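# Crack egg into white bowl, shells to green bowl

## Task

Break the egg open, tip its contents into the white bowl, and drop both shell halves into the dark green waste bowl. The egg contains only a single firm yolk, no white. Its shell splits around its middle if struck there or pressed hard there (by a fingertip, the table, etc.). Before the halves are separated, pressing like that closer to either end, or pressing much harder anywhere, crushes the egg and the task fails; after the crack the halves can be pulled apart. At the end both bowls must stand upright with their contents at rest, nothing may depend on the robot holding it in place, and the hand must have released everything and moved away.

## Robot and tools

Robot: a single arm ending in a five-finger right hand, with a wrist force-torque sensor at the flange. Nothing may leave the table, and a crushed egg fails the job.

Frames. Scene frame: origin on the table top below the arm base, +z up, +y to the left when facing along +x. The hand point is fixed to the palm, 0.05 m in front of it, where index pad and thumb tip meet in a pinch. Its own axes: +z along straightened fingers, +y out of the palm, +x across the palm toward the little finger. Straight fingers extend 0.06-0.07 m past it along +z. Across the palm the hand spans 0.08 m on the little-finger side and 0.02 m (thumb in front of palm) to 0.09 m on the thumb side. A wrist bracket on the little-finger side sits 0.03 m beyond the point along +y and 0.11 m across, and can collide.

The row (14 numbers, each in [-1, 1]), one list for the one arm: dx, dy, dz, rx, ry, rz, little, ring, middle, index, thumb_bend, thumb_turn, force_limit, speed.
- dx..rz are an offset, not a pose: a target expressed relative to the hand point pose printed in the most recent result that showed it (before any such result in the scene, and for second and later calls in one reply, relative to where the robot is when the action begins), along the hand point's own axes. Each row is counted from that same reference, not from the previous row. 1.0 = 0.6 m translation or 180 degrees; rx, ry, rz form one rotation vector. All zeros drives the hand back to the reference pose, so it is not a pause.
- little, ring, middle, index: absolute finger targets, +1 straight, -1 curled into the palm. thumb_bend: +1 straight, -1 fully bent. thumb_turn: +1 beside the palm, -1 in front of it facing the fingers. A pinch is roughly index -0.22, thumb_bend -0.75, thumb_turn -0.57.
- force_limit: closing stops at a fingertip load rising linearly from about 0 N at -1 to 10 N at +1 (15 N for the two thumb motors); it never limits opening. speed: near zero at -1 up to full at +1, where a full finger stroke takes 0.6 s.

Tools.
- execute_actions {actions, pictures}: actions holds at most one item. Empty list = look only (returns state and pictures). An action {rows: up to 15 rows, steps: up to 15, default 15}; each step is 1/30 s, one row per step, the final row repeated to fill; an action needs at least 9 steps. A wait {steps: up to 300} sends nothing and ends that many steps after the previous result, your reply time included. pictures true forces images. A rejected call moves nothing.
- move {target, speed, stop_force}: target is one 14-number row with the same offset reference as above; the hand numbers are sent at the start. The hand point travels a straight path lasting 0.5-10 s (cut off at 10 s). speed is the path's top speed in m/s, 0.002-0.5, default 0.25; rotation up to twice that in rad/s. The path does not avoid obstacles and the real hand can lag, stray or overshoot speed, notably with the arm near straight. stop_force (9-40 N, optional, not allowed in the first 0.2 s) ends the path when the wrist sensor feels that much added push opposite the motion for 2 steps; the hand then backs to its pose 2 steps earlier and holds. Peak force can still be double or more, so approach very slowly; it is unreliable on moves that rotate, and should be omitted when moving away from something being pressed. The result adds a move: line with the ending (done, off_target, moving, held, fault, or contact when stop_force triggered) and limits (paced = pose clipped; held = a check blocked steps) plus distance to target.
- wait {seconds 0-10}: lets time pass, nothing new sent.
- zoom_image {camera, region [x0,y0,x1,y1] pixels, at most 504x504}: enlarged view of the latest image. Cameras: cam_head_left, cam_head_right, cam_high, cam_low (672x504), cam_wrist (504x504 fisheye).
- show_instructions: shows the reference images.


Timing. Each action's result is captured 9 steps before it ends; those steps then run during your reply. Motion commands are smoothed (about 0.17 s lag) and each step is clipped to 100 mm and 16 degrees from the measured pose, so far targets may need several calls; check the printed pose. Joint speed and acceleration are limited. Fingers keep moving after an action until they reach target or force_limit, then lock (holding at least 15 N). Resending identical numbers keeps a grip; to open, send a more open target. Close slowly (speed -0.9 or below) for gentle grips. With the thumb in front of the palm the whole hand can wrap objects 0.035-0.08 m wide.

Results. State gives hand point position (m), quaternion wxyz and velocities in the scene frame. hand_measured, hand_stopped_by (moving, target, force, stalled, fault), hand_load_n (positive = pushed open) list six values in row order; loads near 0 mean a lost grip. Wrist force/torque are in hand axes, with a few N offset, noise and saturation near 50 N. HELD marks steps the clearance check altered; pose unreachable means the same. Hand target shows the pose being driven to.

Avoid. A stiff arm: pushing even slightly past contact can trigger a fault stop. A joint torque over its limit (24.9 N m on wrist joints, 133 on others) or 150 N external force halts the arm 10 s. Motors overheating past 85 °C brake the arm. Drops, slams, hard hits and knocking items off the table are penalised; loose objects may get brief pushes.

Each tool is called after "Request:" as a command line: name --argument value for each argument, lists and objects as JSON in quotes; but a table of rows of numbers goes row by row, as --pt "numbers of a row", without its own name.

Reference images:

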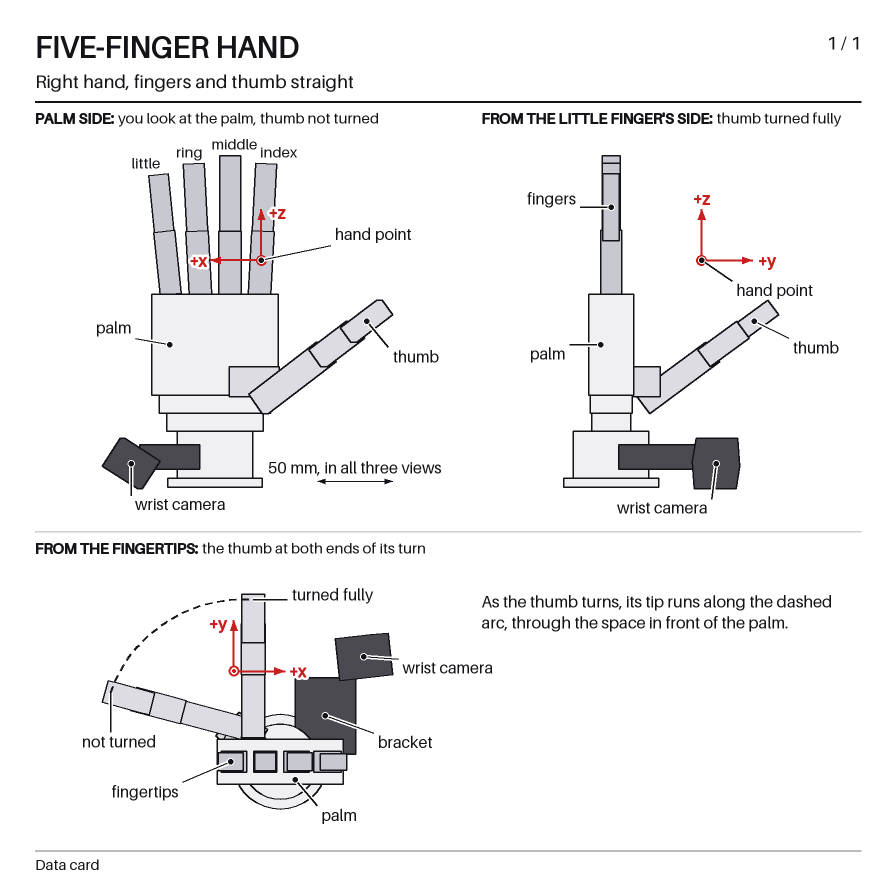

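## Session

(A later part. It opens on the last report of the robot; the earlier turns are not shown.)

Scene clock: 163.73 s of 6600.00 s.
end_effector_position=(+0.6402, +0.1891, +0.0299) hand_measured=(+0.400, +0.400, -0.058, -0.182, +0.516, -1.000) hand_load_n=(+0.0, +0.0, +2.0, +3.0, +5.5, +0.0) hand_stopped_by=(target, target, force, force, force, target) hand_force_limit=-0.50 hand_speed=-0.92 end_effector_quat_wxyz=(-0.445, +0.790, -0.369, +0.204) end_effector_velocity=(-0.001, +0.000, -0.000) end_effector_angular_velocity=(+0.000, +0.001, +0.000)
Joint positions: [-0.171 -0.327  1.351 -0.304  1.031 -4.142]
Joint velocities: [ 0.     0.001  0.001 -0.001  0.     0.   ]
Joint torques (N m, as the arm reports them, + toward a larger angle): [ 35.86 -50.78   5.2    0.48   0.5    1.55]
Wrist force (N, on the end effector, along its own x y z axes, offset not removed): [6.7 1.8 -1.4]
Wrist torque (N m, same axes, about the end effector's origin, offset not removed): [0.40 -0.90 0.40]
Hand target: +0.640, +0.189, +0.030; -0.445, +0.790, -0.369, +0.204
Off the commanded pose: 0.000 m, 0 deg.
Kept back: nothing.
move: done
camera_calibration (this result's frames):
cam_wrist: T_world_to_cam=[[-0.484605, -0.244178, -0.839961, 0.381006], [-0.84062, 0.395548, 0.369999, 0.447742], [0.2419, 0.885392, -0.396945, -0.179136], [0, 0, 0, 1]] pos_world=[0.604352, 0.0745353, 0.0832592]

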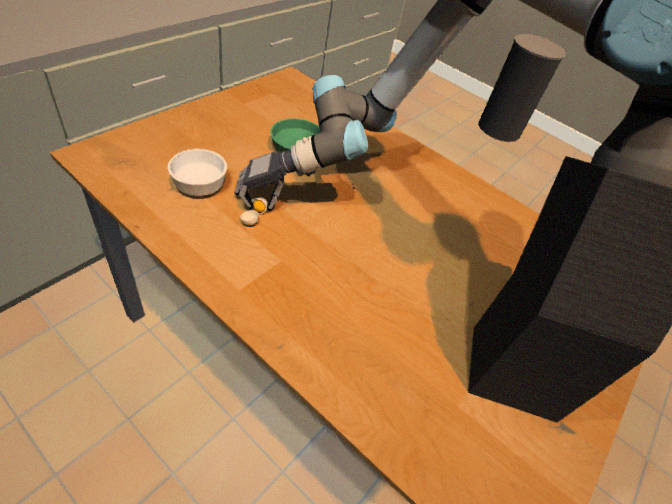

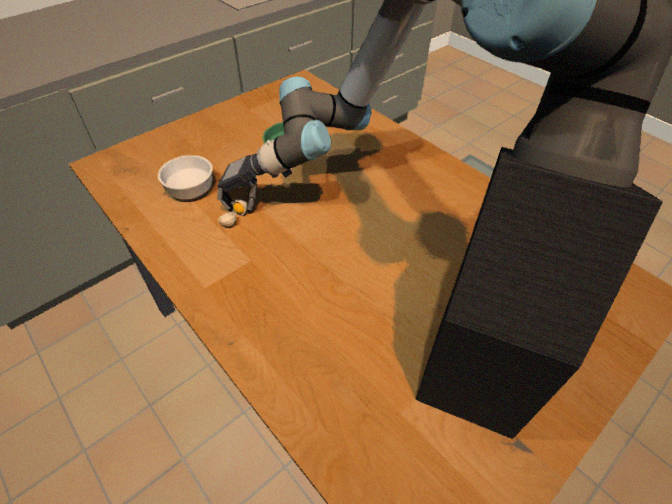

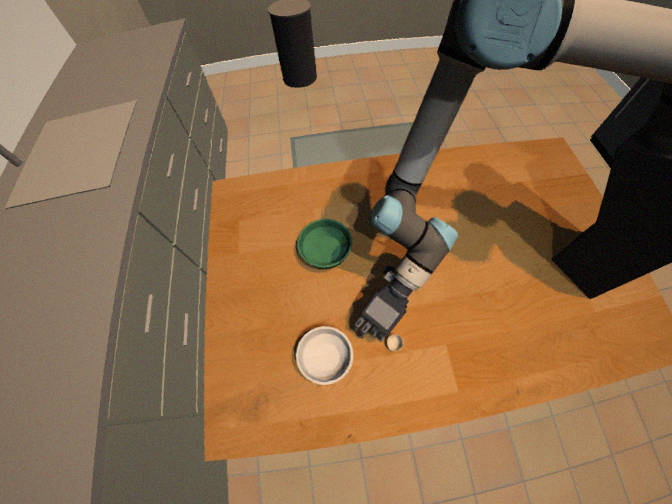

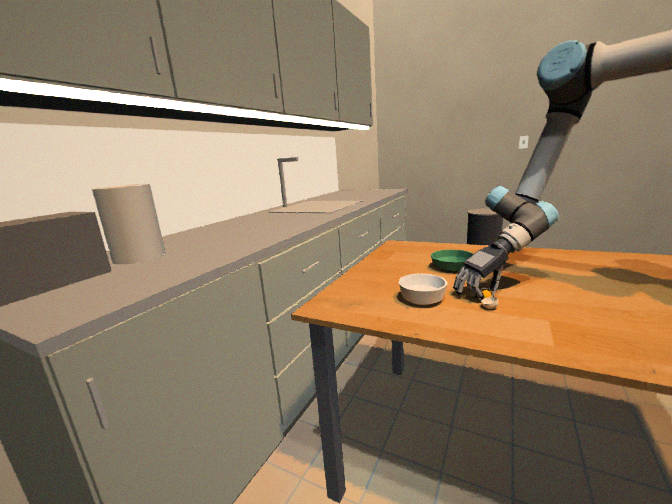

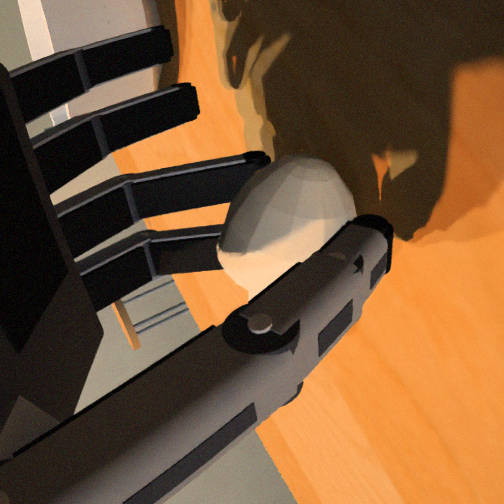

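Request:
move --target '[0,-0.1,-0.062,0,0.113,0.07,0.4,0.4,-0.45,-0.4,0.2,-1,0,-0.92]' --speed 0.08

Request:
move --target '[0.013,-0.138,0.226,0,0,0,0.4,0.4,-0.45,-0.4,0.2,-1,0,-0.92]' --speed 0.1

Request:
zoom_image --camera "cam_head_left" --region '[150,100,270,210]'

Scene clock: 167.13 s of 6600.00 s.
end_effector_position=(+0.6401, +0.1883, +0.1004) hand_measured=(+0.400, +0.400, -0.072, -0.182, +0.518, -1.000) hand_load_n=(+0.0, +0.0, +5.5, +1.5, +8.0, +1.0) hand_stopped_by=(target, target, force, force, force, target) hand_force_limit=0.00 hand_speed=-0.92 end_effector_quat_wxyz=(-0.393, +0.697, -0.525, +0.290) end_effector_velocity=(+0.000, -0.001, +0.003) end_effector_angular_velocity=(-0.001, -0.001, -0.014)
Joint positions: [-0.041 -0.508  1.677 -0.747  1.39  -3.747]
Joint velocities: [ 0.006 -0.005  0.007 -0.01   0.015  0.01 ]
Joint torques (N m, as the arm reports them, + toward a larger angle): [ 35.71 -49.55   6.18  -0.71   1.42   1.74]
Wrist force (N, on the end effector, along its own x y z axes, offset not removed): [3.2 4.0 -1.3]
Wrist torque (N m, same axes, about the end effector's origin, offset not removed): [0.50 -0.41 0.20]
Hand target: +0.640, +0.188, +0.101; -0.393, +0.697, -0.525, +0.290
Off the commanded pose: 0.000 m, 0 deg.
Kept back: nothing.
move: done
camera_calibration (this result's frames):
cam_wrist: T_world_to_cam=[[-0.544865, -0.0255195, -0.838136, 0.437256], [-0.607449, 0.701045, 0.373552, 0.214774], [0.578038, 0.71266, -0.397476, -0.332942], [0, 0, 0, 1]] pos_world=[0.561163, 0.0978666, 0.153913]

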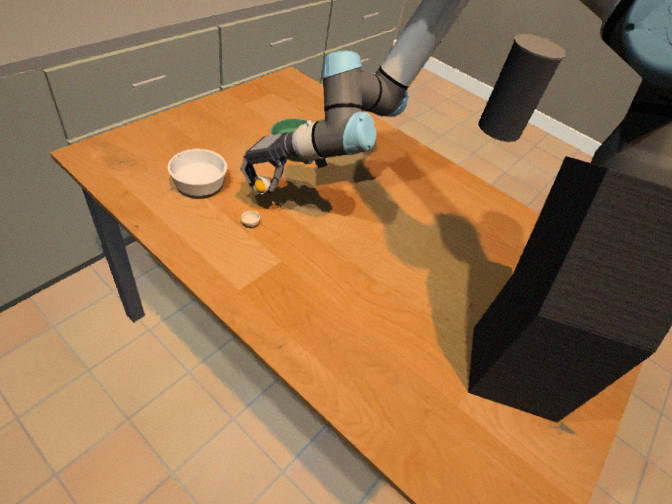

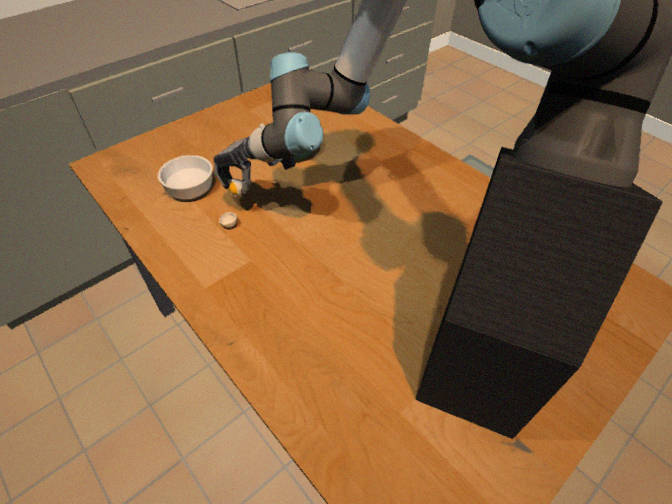

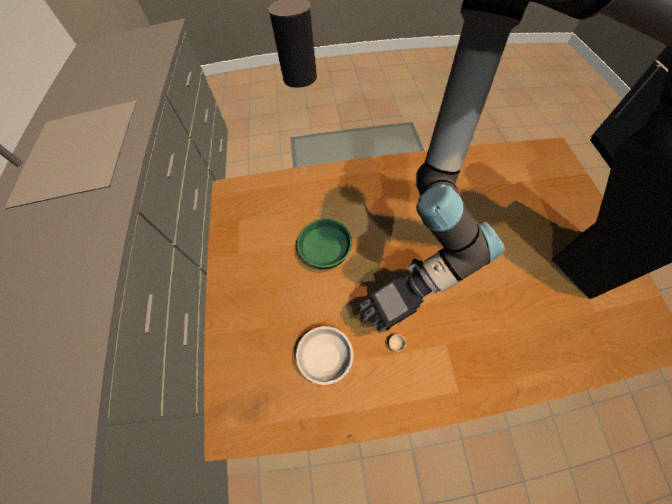

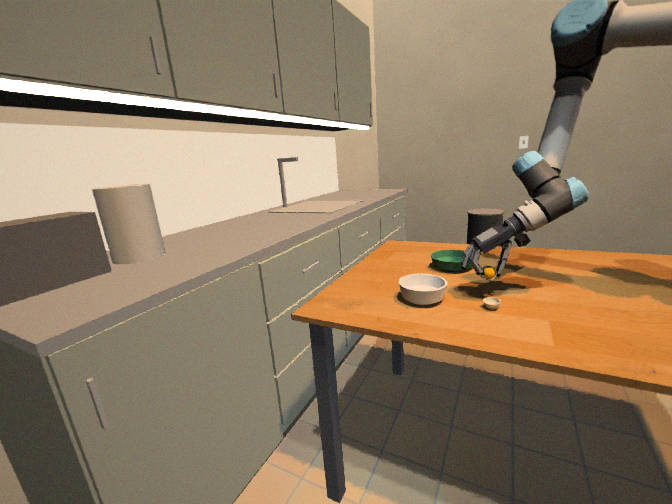

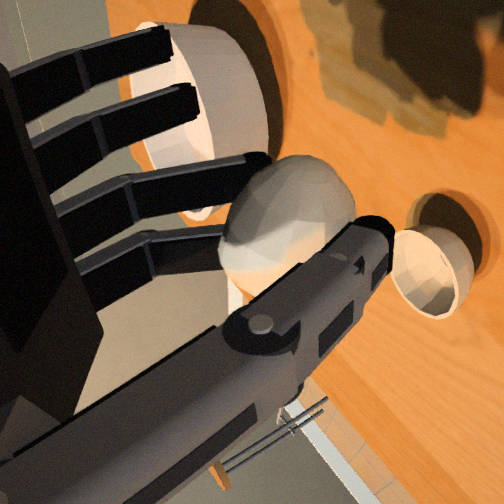

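Scene clock: 169.23 s of 6600.00 s.
end_effector_position=(+0.7945, +0.2256, +0.1000) hand_measured=(+0.400, +0.400, -0.072, -0.182, +0.518, -1.000) hand_load_n=(+0.0, +0.0, +5.5, +1.5, +8.0, +1.0) hand_stopped_by=(target, target, force, force, force, target) hand_force_limit=0.00 hand_speed=-0.92 end_effector_quat_wxyz=(-0.393, +0.697, -0.525, +0.290) end_effector_velocity=(+0.002, +0.001, -0.001) end_effector_angular_velocity=(-0.000, +0.002, +0.000)
Joint positions: [ 0.06  -0.319  1.088 -0.353  1.482 -3.705]
Joint velocities: [ 0.001  0.006 -0.012  0.008  0.001  0.   ]
Joint torques (N m, as the arm reports them, + toward a larger angle): [ 40.16 -42.26 -13.95   2.02   1.6    2.  ]
Wrist force (N, on the end effector, along its own x y z axes, offset not removed): [2.5 3.4 -1.3]
Wrist torque (N m, same axes, about the end effector's origin, offset not removed): [0.44 -0.25 0.28]
Hand target: +0.795, +0.226, +0.100; -0.393, +0.697, -0.525, +0.290
Off the commanded pose: 0.000 m, 0 deg.
Kept back: nothing.
move: done
camera_calibration (this result's frames):
cam_wrist: T_world_to_cam=[[-0.5447, -0.0253655, -0.838247, 0.521826], [-0.60745, 0.701066, 0.373512, 0.282577], [0.578192, 0.712645, -0.397279, -0.449042], [0, 0, 0, 1]] pos_world=[0.715523, 0.135139, 0.153479]

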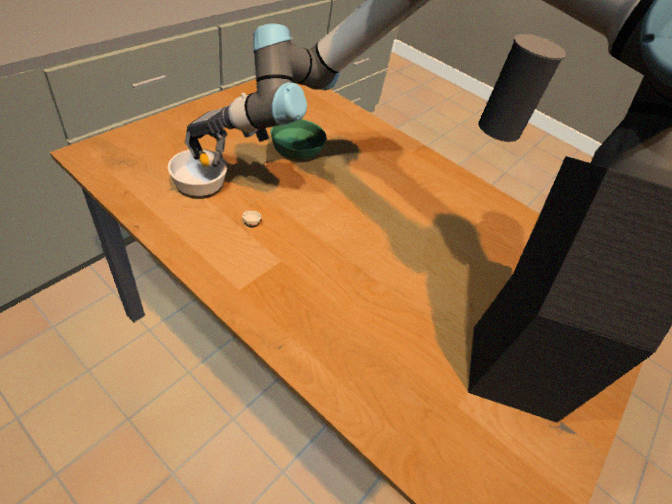

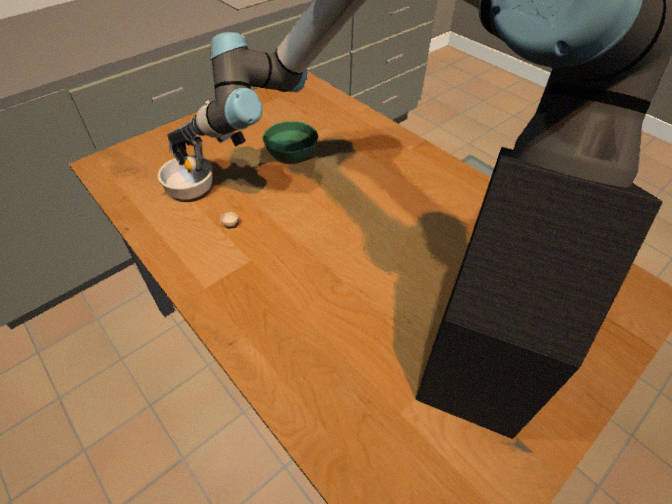

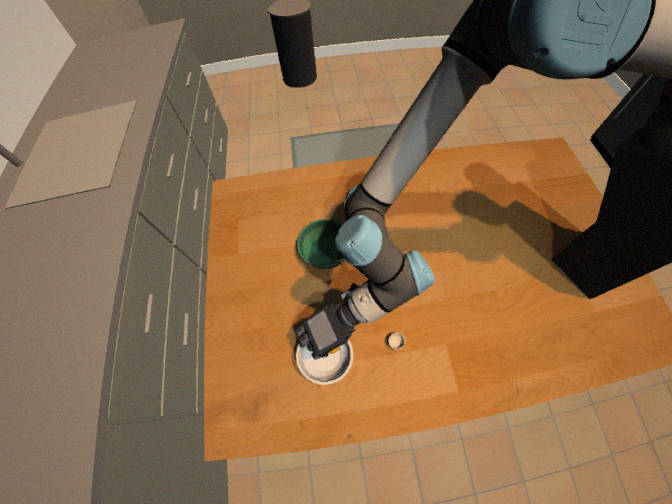

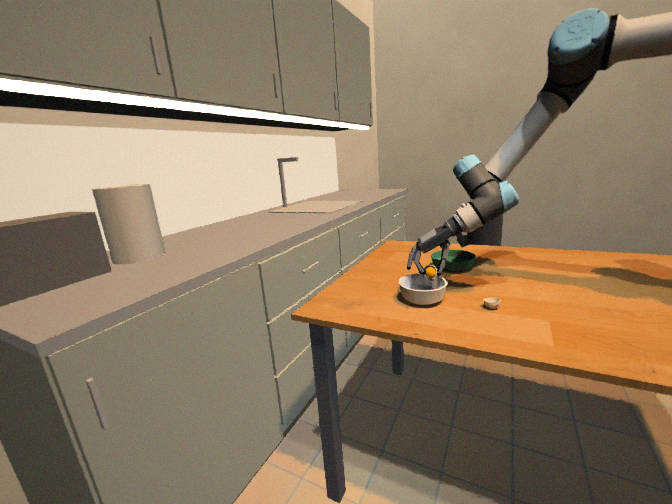

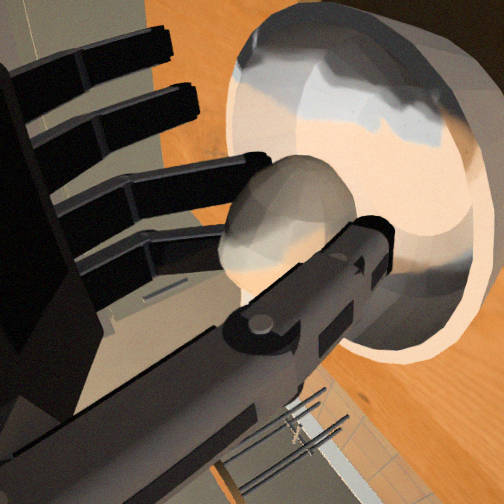

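Region (150, 100, 270, 210) of cam_head_left's 672x504 image, scaled by 4.200, with more detail than that image has; it fills the top 462 rows of this view, and the rest is white.

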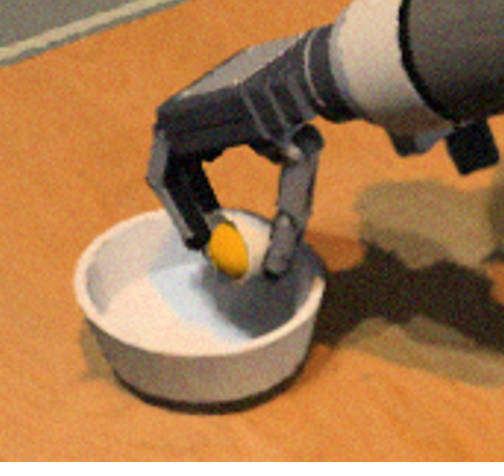

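Forward 15 mm, −x 10 mm, down 30 mm, roll; then open index.

Request:
move --target '[-0.017,0.03,0.048,0,0,-0.14,0.4,0.4,-0.45,-0.4,0.2,-1,0,-0.92]' --speed 0.08

Request:
move --target '[0,0,0,0,0,0,0.4,0.4,-0.45,0.2,0.2,-1,0,-0.8]'

Request:
zoom_image --camera "cam_head_left" --region '[150,100,270,210]'

Scene clock: 172.73 s of 6600.00 s.
end_effector_position=(+0.8060, +0.2399, +0.0699) hand_measured=(+0.400, +0.400, -0.072, -0.182, +0.518, -1.000) hand_load_n=(+0.0, +0.0, +5.5, +1.5, +7.5, +1.0) hand_stopped_by=(target, target, force, force, force, target) hand_force_limit=0.00 hand_speed=-0.92 end_effector_quat_wxyz=(-0.321, +0.794, -0.361, +0.369) end_effector_velocity=(+0.000, +0.000, -0.001) end_effector_angular_velocity=(-0.010, -0.002, +0.007)
Joint positions: [ 0.105 -0.211  0.956 -0.331  1.523 -4.125]
Joint velocities: [ 0.001  0.003 -0.004  0.002  0.    -0.012]
Joint torques (N m, as the arm reports them, + toward a larger angle): [ 41.39 -45.08 -16.24   1.57   1.62  -1.39]
Wrist force (N, on the end effector, along its own x y z axes, offset not removed): [1.5 2.3 1.0]
Wrist torque (N m, same axes, about the end effector's origin, offset not removed): [0.11 -0.47 0.30]
Hand target: +0.806, +0.240, +0.070; -0.320, +0.795, -0.360, +0.369
Off the commanded pose: 0.000 m, 0 deg.
Kept back: nothing.
move: done
camera_calibration (this result's frames):
cam_wrist: T_world_to_cam=[[-0.401967, -0.434882, -0.805792, 0.484072], [-0.784325, 0.61764, 0.0579208, 0.475405], [0.472501, 0.655285, -0.58936, -0.365483], [0, 0, 0, 1]] pos_world=[0.740144, 0.15638, 0.147125]

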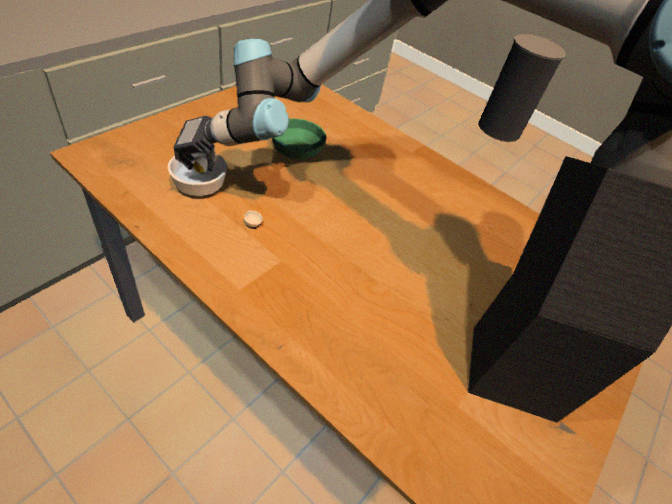

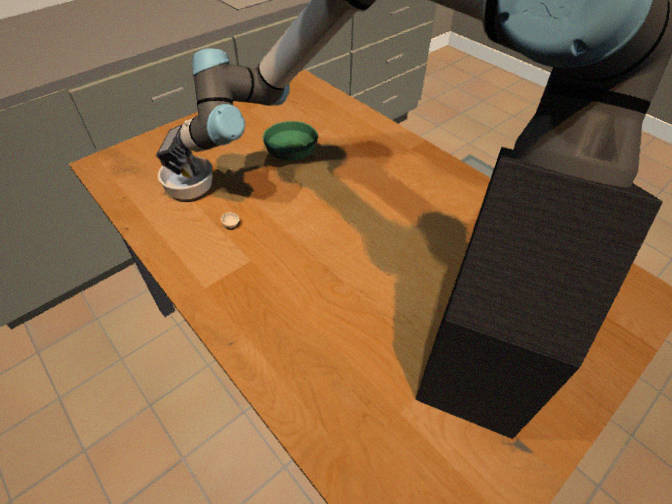

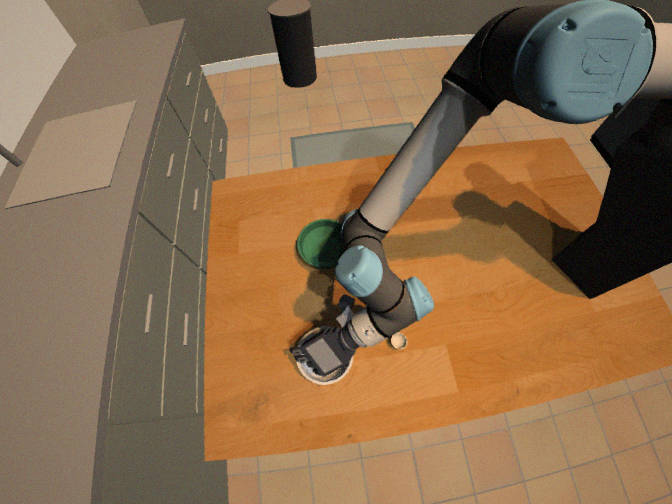

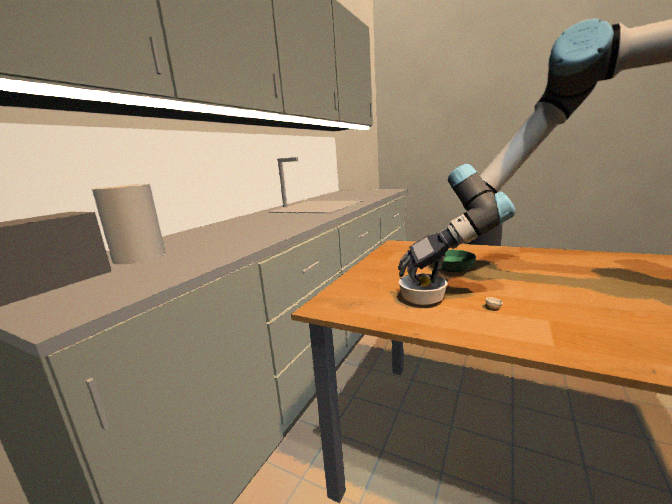

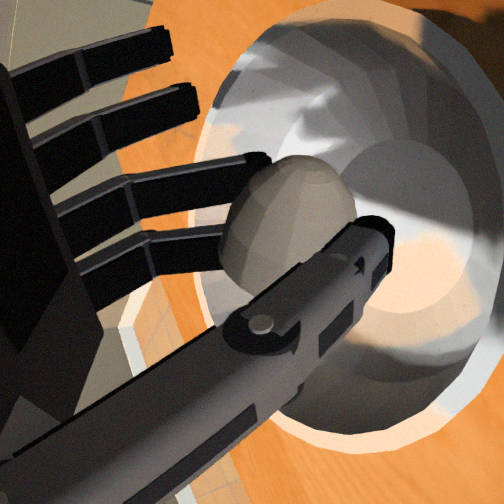

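Scene clock: 174.17 s of 6600.00 s.
end_effector_position=(+0.8060, +0.2399, +0.0699) hand_measured=(+0.400, +0.400, -0.072, +0.200, +0.518, -1.000) hand_load_n=(+0.0, +0.0, +6.5, +0.0, +6.5, +1.5) hand_stopped_by=(target, target, force, target, force, target) hand_force_limit=0.00 hand_speed=-0.80 end_effector_quat_wxyz=(-0.321, +0.794, -0.361, +0.369) end_effector_velocity=(-0.001, +0.000, -0.000) end_effector_angular_velocity=(+0.001, +0.001, +0.002)
Joint positions: [ 0.105 -0.211  0.956 -0.331  1.523 -4.125]
Joint velocities: [ 0.     0.     0.001  0.001 -0.001 -0.   ]
Joint torques (N m, as the arm reports them, + toward a larger angle): [ 27.28 -58.41  -2.48  -0.66  -2.76   1.67]
Wrist force (N, on the end effector, along its own x y z axes, offset not removed): [5.8 3.7 -0.1]
Wrist torque (N m, same axes, about the end effector's origin, offset not removed): [0.53 -0.81 0.60]
Hand target: +0.806, +0.240, +0.070; -0.321, +0.794, -0.361, +0.369
Off the commanded pose: 0.000 m, 0 deg.
Kept back: nothing.
move: done
camera_calibration (this result's frames):
cam_wrist: T_world_to_cam=[[-0.401941, -0.43489, -0.8058, 0.484077], [-0.784348, 0.617612, 0.0579157, 0.475408], [0.472485, 0.655306, -0.589348, -0.365486], [0, 0, 0, 1]] pos_world=[0.740143, 0.156407, 0.147138]

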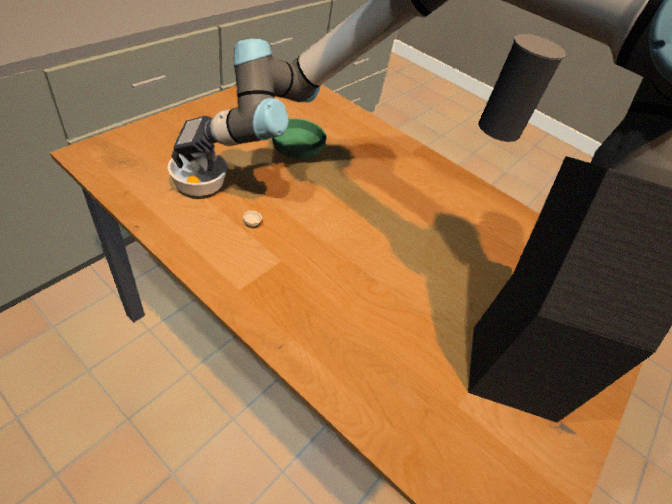

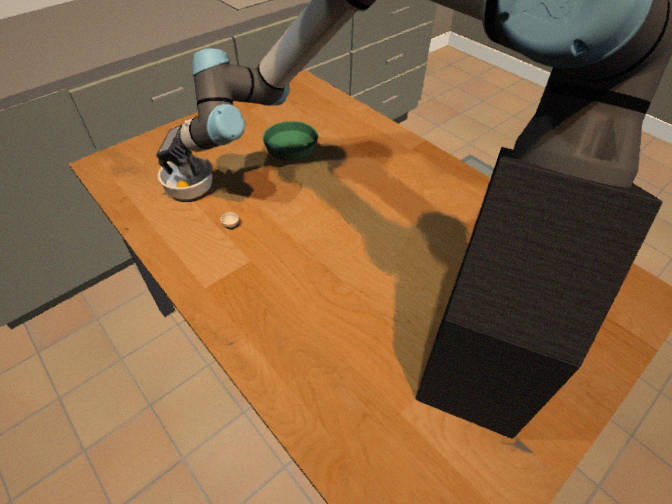

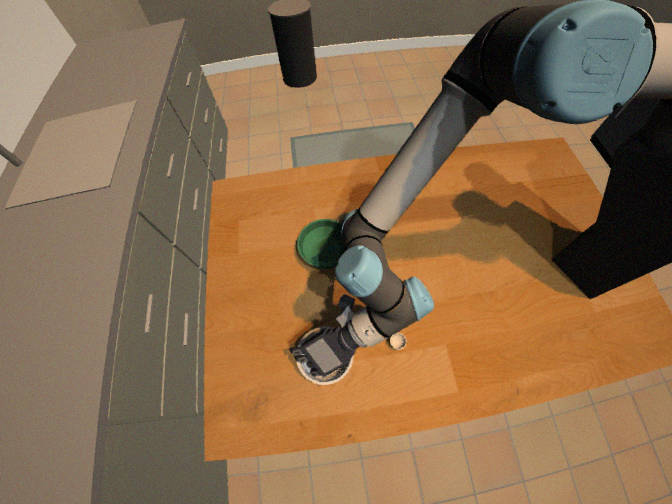

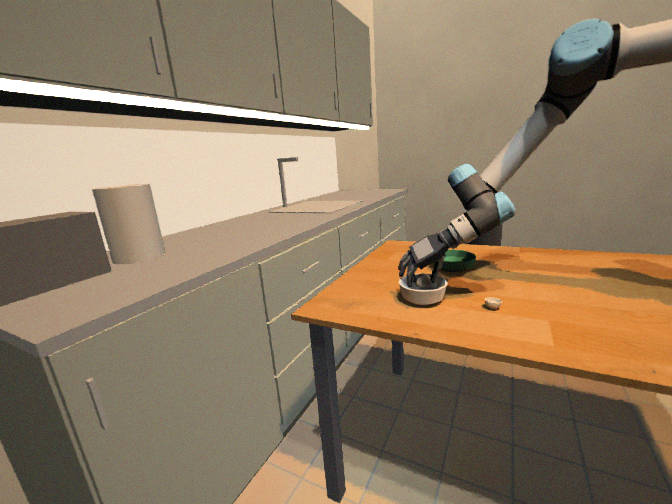

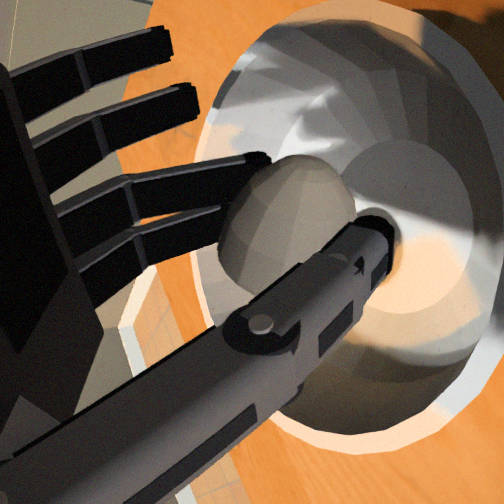

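Region (150, 100, 270, 210) of cam_head_left's 672x504 image, scaled by 4.200, with more detail than that image has; it fills the top 462 rows of this view, and the rest is white.

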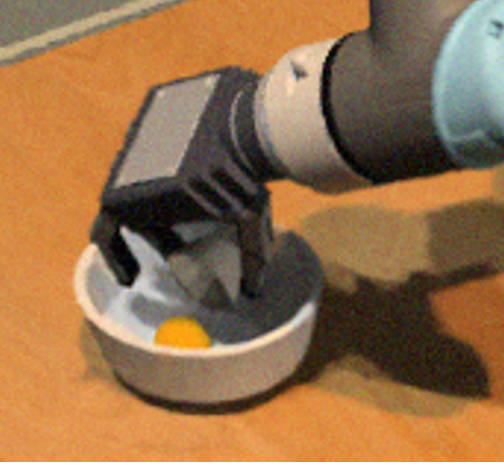

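Request:
move --target '[0.024,-0.054,-0.036,0,0,0.14,0.4,0.4,-0.45,0.2,0.2,-1,0,-0.8]' --speed 0.15

Request:
move --target '[0.48,0.1,-0.173,0,0,0,0.4,0.4,-0.45,0.2,0.2,-1,0,-0.8]' --speed 0.2

Scene clock: 176.40 s of 6600.00 s.
end_effector_position=(+0.8060, +0.2402, +0.1112) hand_measured=(+0.400, +0.400, -0.072, +0.200, +0.518, -1.000) hand_load_n=(+0.0, +0.0, +6.5, +0.0, +6.5, +1.5) hand_stopped_by=(target, target, force, target, force, target) hand_force_limit=0.00 hand_speed=-0.80 end_effector_quat_wxyz=(-0.393, +0.697, -0.525, +0.290) end_effector_velocity=(-0.001, -0.000, +0.001) end_effector_angular_velocity=(+0.009, +0.004, -0.006)
Joint positions: [ 0.089 -0.305  1.033 -0.314  1.509 -3.693]
Joint velocities: [-0.001 -0.002  0.002  0.     0.     0.012]
Joint torques (N m, as the arm reports them, + toward a larger angle): [ 14.02 -57.45  -4.28  -0.8   -2.81   1.57]
Wrist force (N, on the end effector, along its own x y z axes, offset not removed): [5.3 1.9 1.7]
Wrist torque (N m, same axes, about the end effector's origin, offset not removed): [0.00 -0.58 0.33]
Hand target: +0.806, +0.240, +0.111; -0.393, +0.696, -0.525, +0.290
Off the commanded pose: 0.000 m, 0 deg.
Kept back: nothing.
move: done
camera_calibration (this result's frames):
cam_wrist: T_world_to_cam=[[-0.544821, -0.0252909, -0.838171, 0.537928], [-0.607439, 0.700979, 0.373692, 0.275091], [0.578089, 0.712733, -0.397271, -0.461644], [0, 0, 0, 1]] pos_world=[0.727047, 0.1498, 0.164678]

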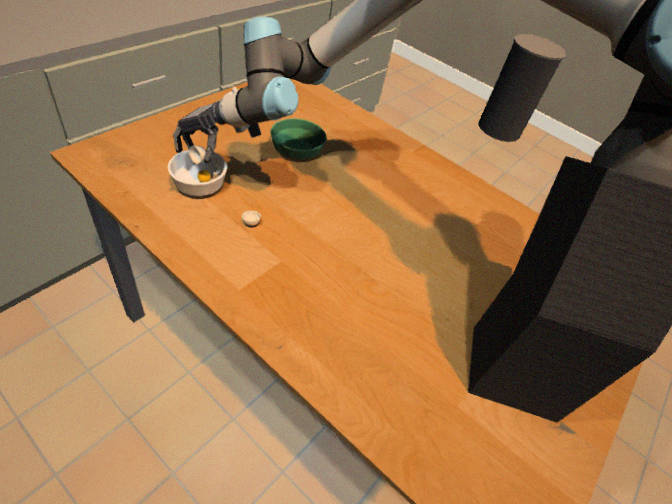

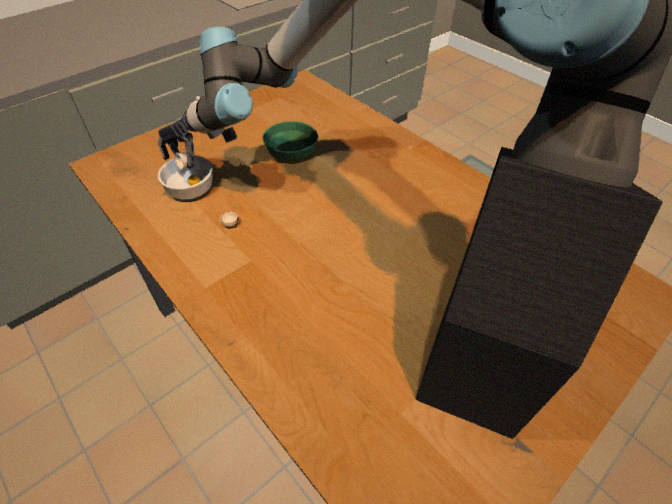

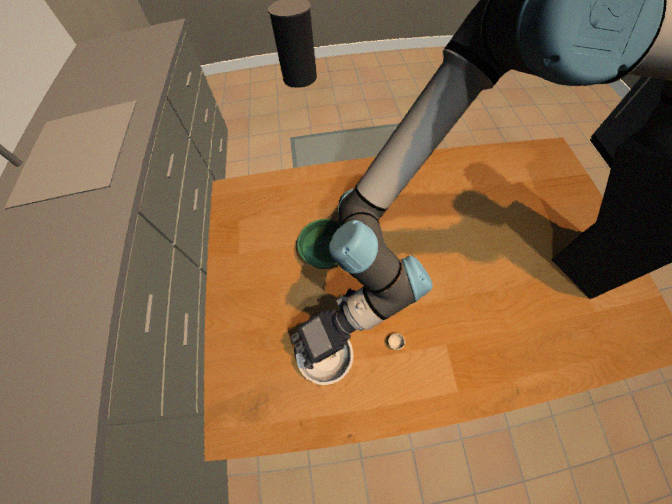

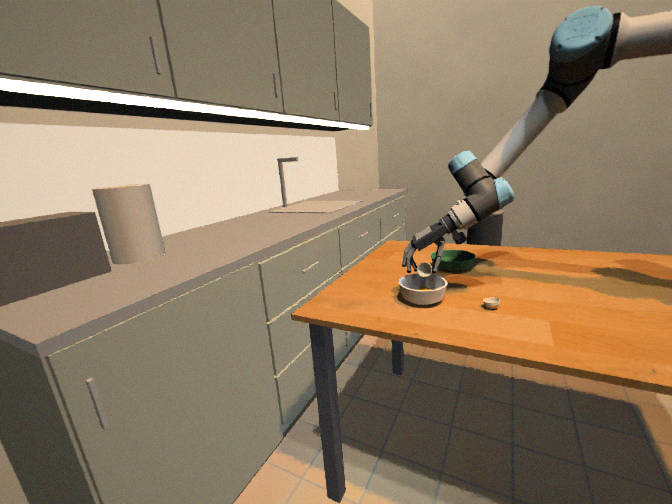

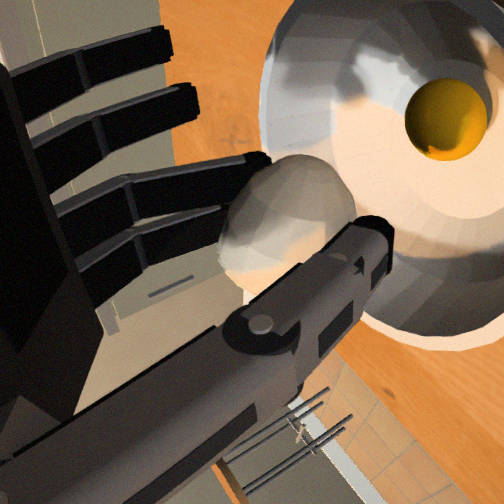

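Scene clock: 178.57 s of 6600.00 s.
end_effector_position=(+0.7722, -0.0697, +0.1114) hand_measured=(+0.400, +0.400, -0.072, +0.200, +0.518, -1.000) hand_load_n=(+0.0, +0.0, +6.5, +0.0, +6.5, +1.5) hand_stopped_by=(target, target, force, target, force, target) hand_force_limit=0.00 hand_speed=-0.80 end_effector_quat_wxyz=(-0.393, +0.697, -0.525, +0.290) end_effector_velocity=(-0.001, -0.002, -0.000) end_effector_angular_velocity=(+0.001, +0.001, +0.001)
Joint positions: [-0.358 -0.57   1.228 -0.189  1.103 -3.89 ]
Joint velocities: [-0.003 -0.    -0.001  0.003 -0.004 -0.002]
Joint torques (N m, as the arm reports them, + toward a larger angle): [  8.45 -57.01 -13.14   2.57  -3.2   -1.36]
Wrist force (N, on the end effector, along its own x y z axes, offset not removed): [0.3 -0.4 -2.3]
Wrist torque (N m, same axes, about the end effector's origin, offset not removed): [0.23 0.26 0.21]
Hand target: +0.772, -0.070, +0.111; -0.393, +0.697, -0.525, +0.290
Off the commanded pose: 0.001 m, 0 deg.
Kept back: nothing.
move: done
camera_calibration (this result's frames):
cam_wrist: T_world_to_cam=[[-0.545052, -0.025766, -0.838007, 0.51192], [-0.607495, 0.700996, 0.37357, 0.471818], [0.577814, 0.7127, -0.397732, -0.220813], [0, 0, 0, 1]] pos_world=[0.693239, -0.160179, 0.164911]

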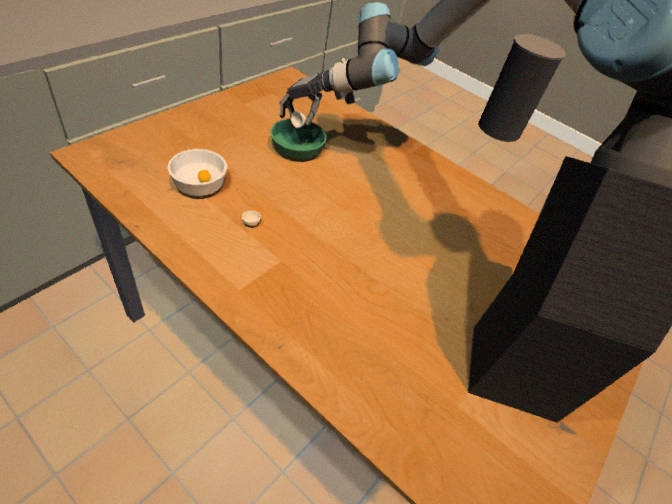

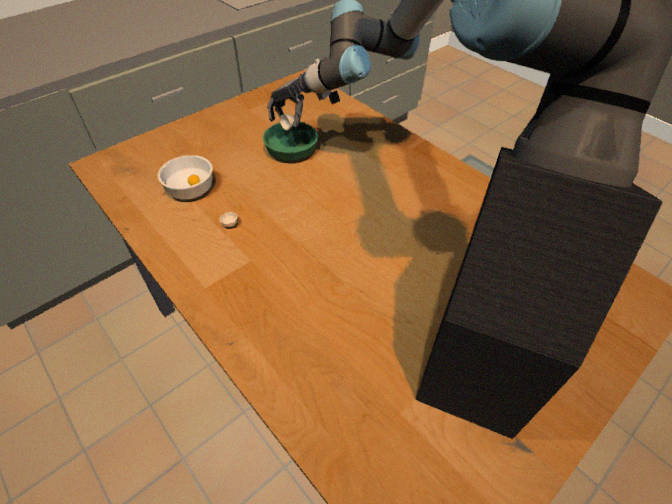

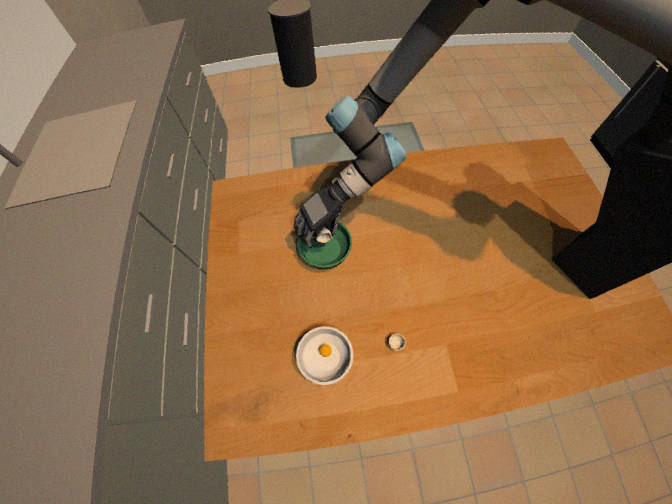

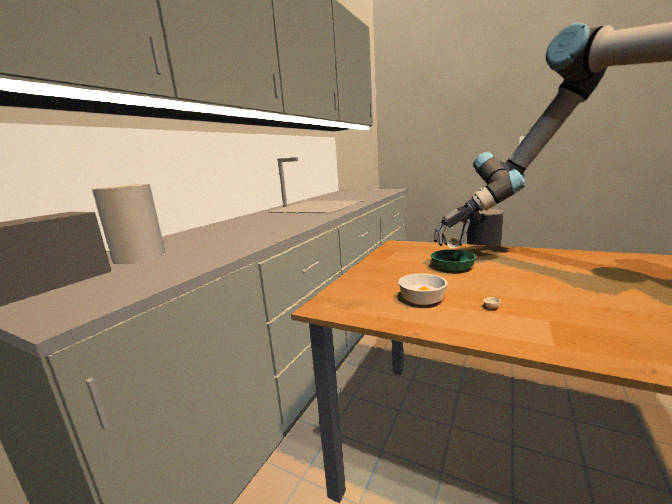

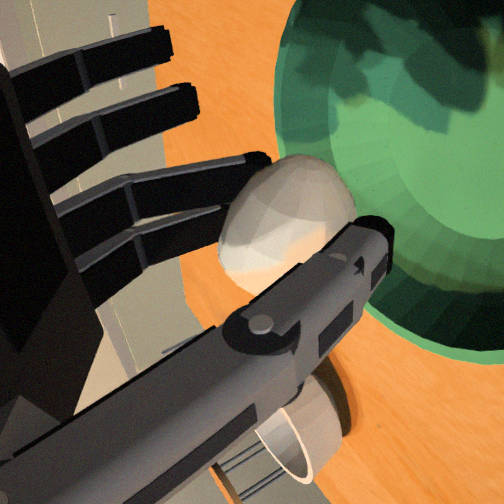

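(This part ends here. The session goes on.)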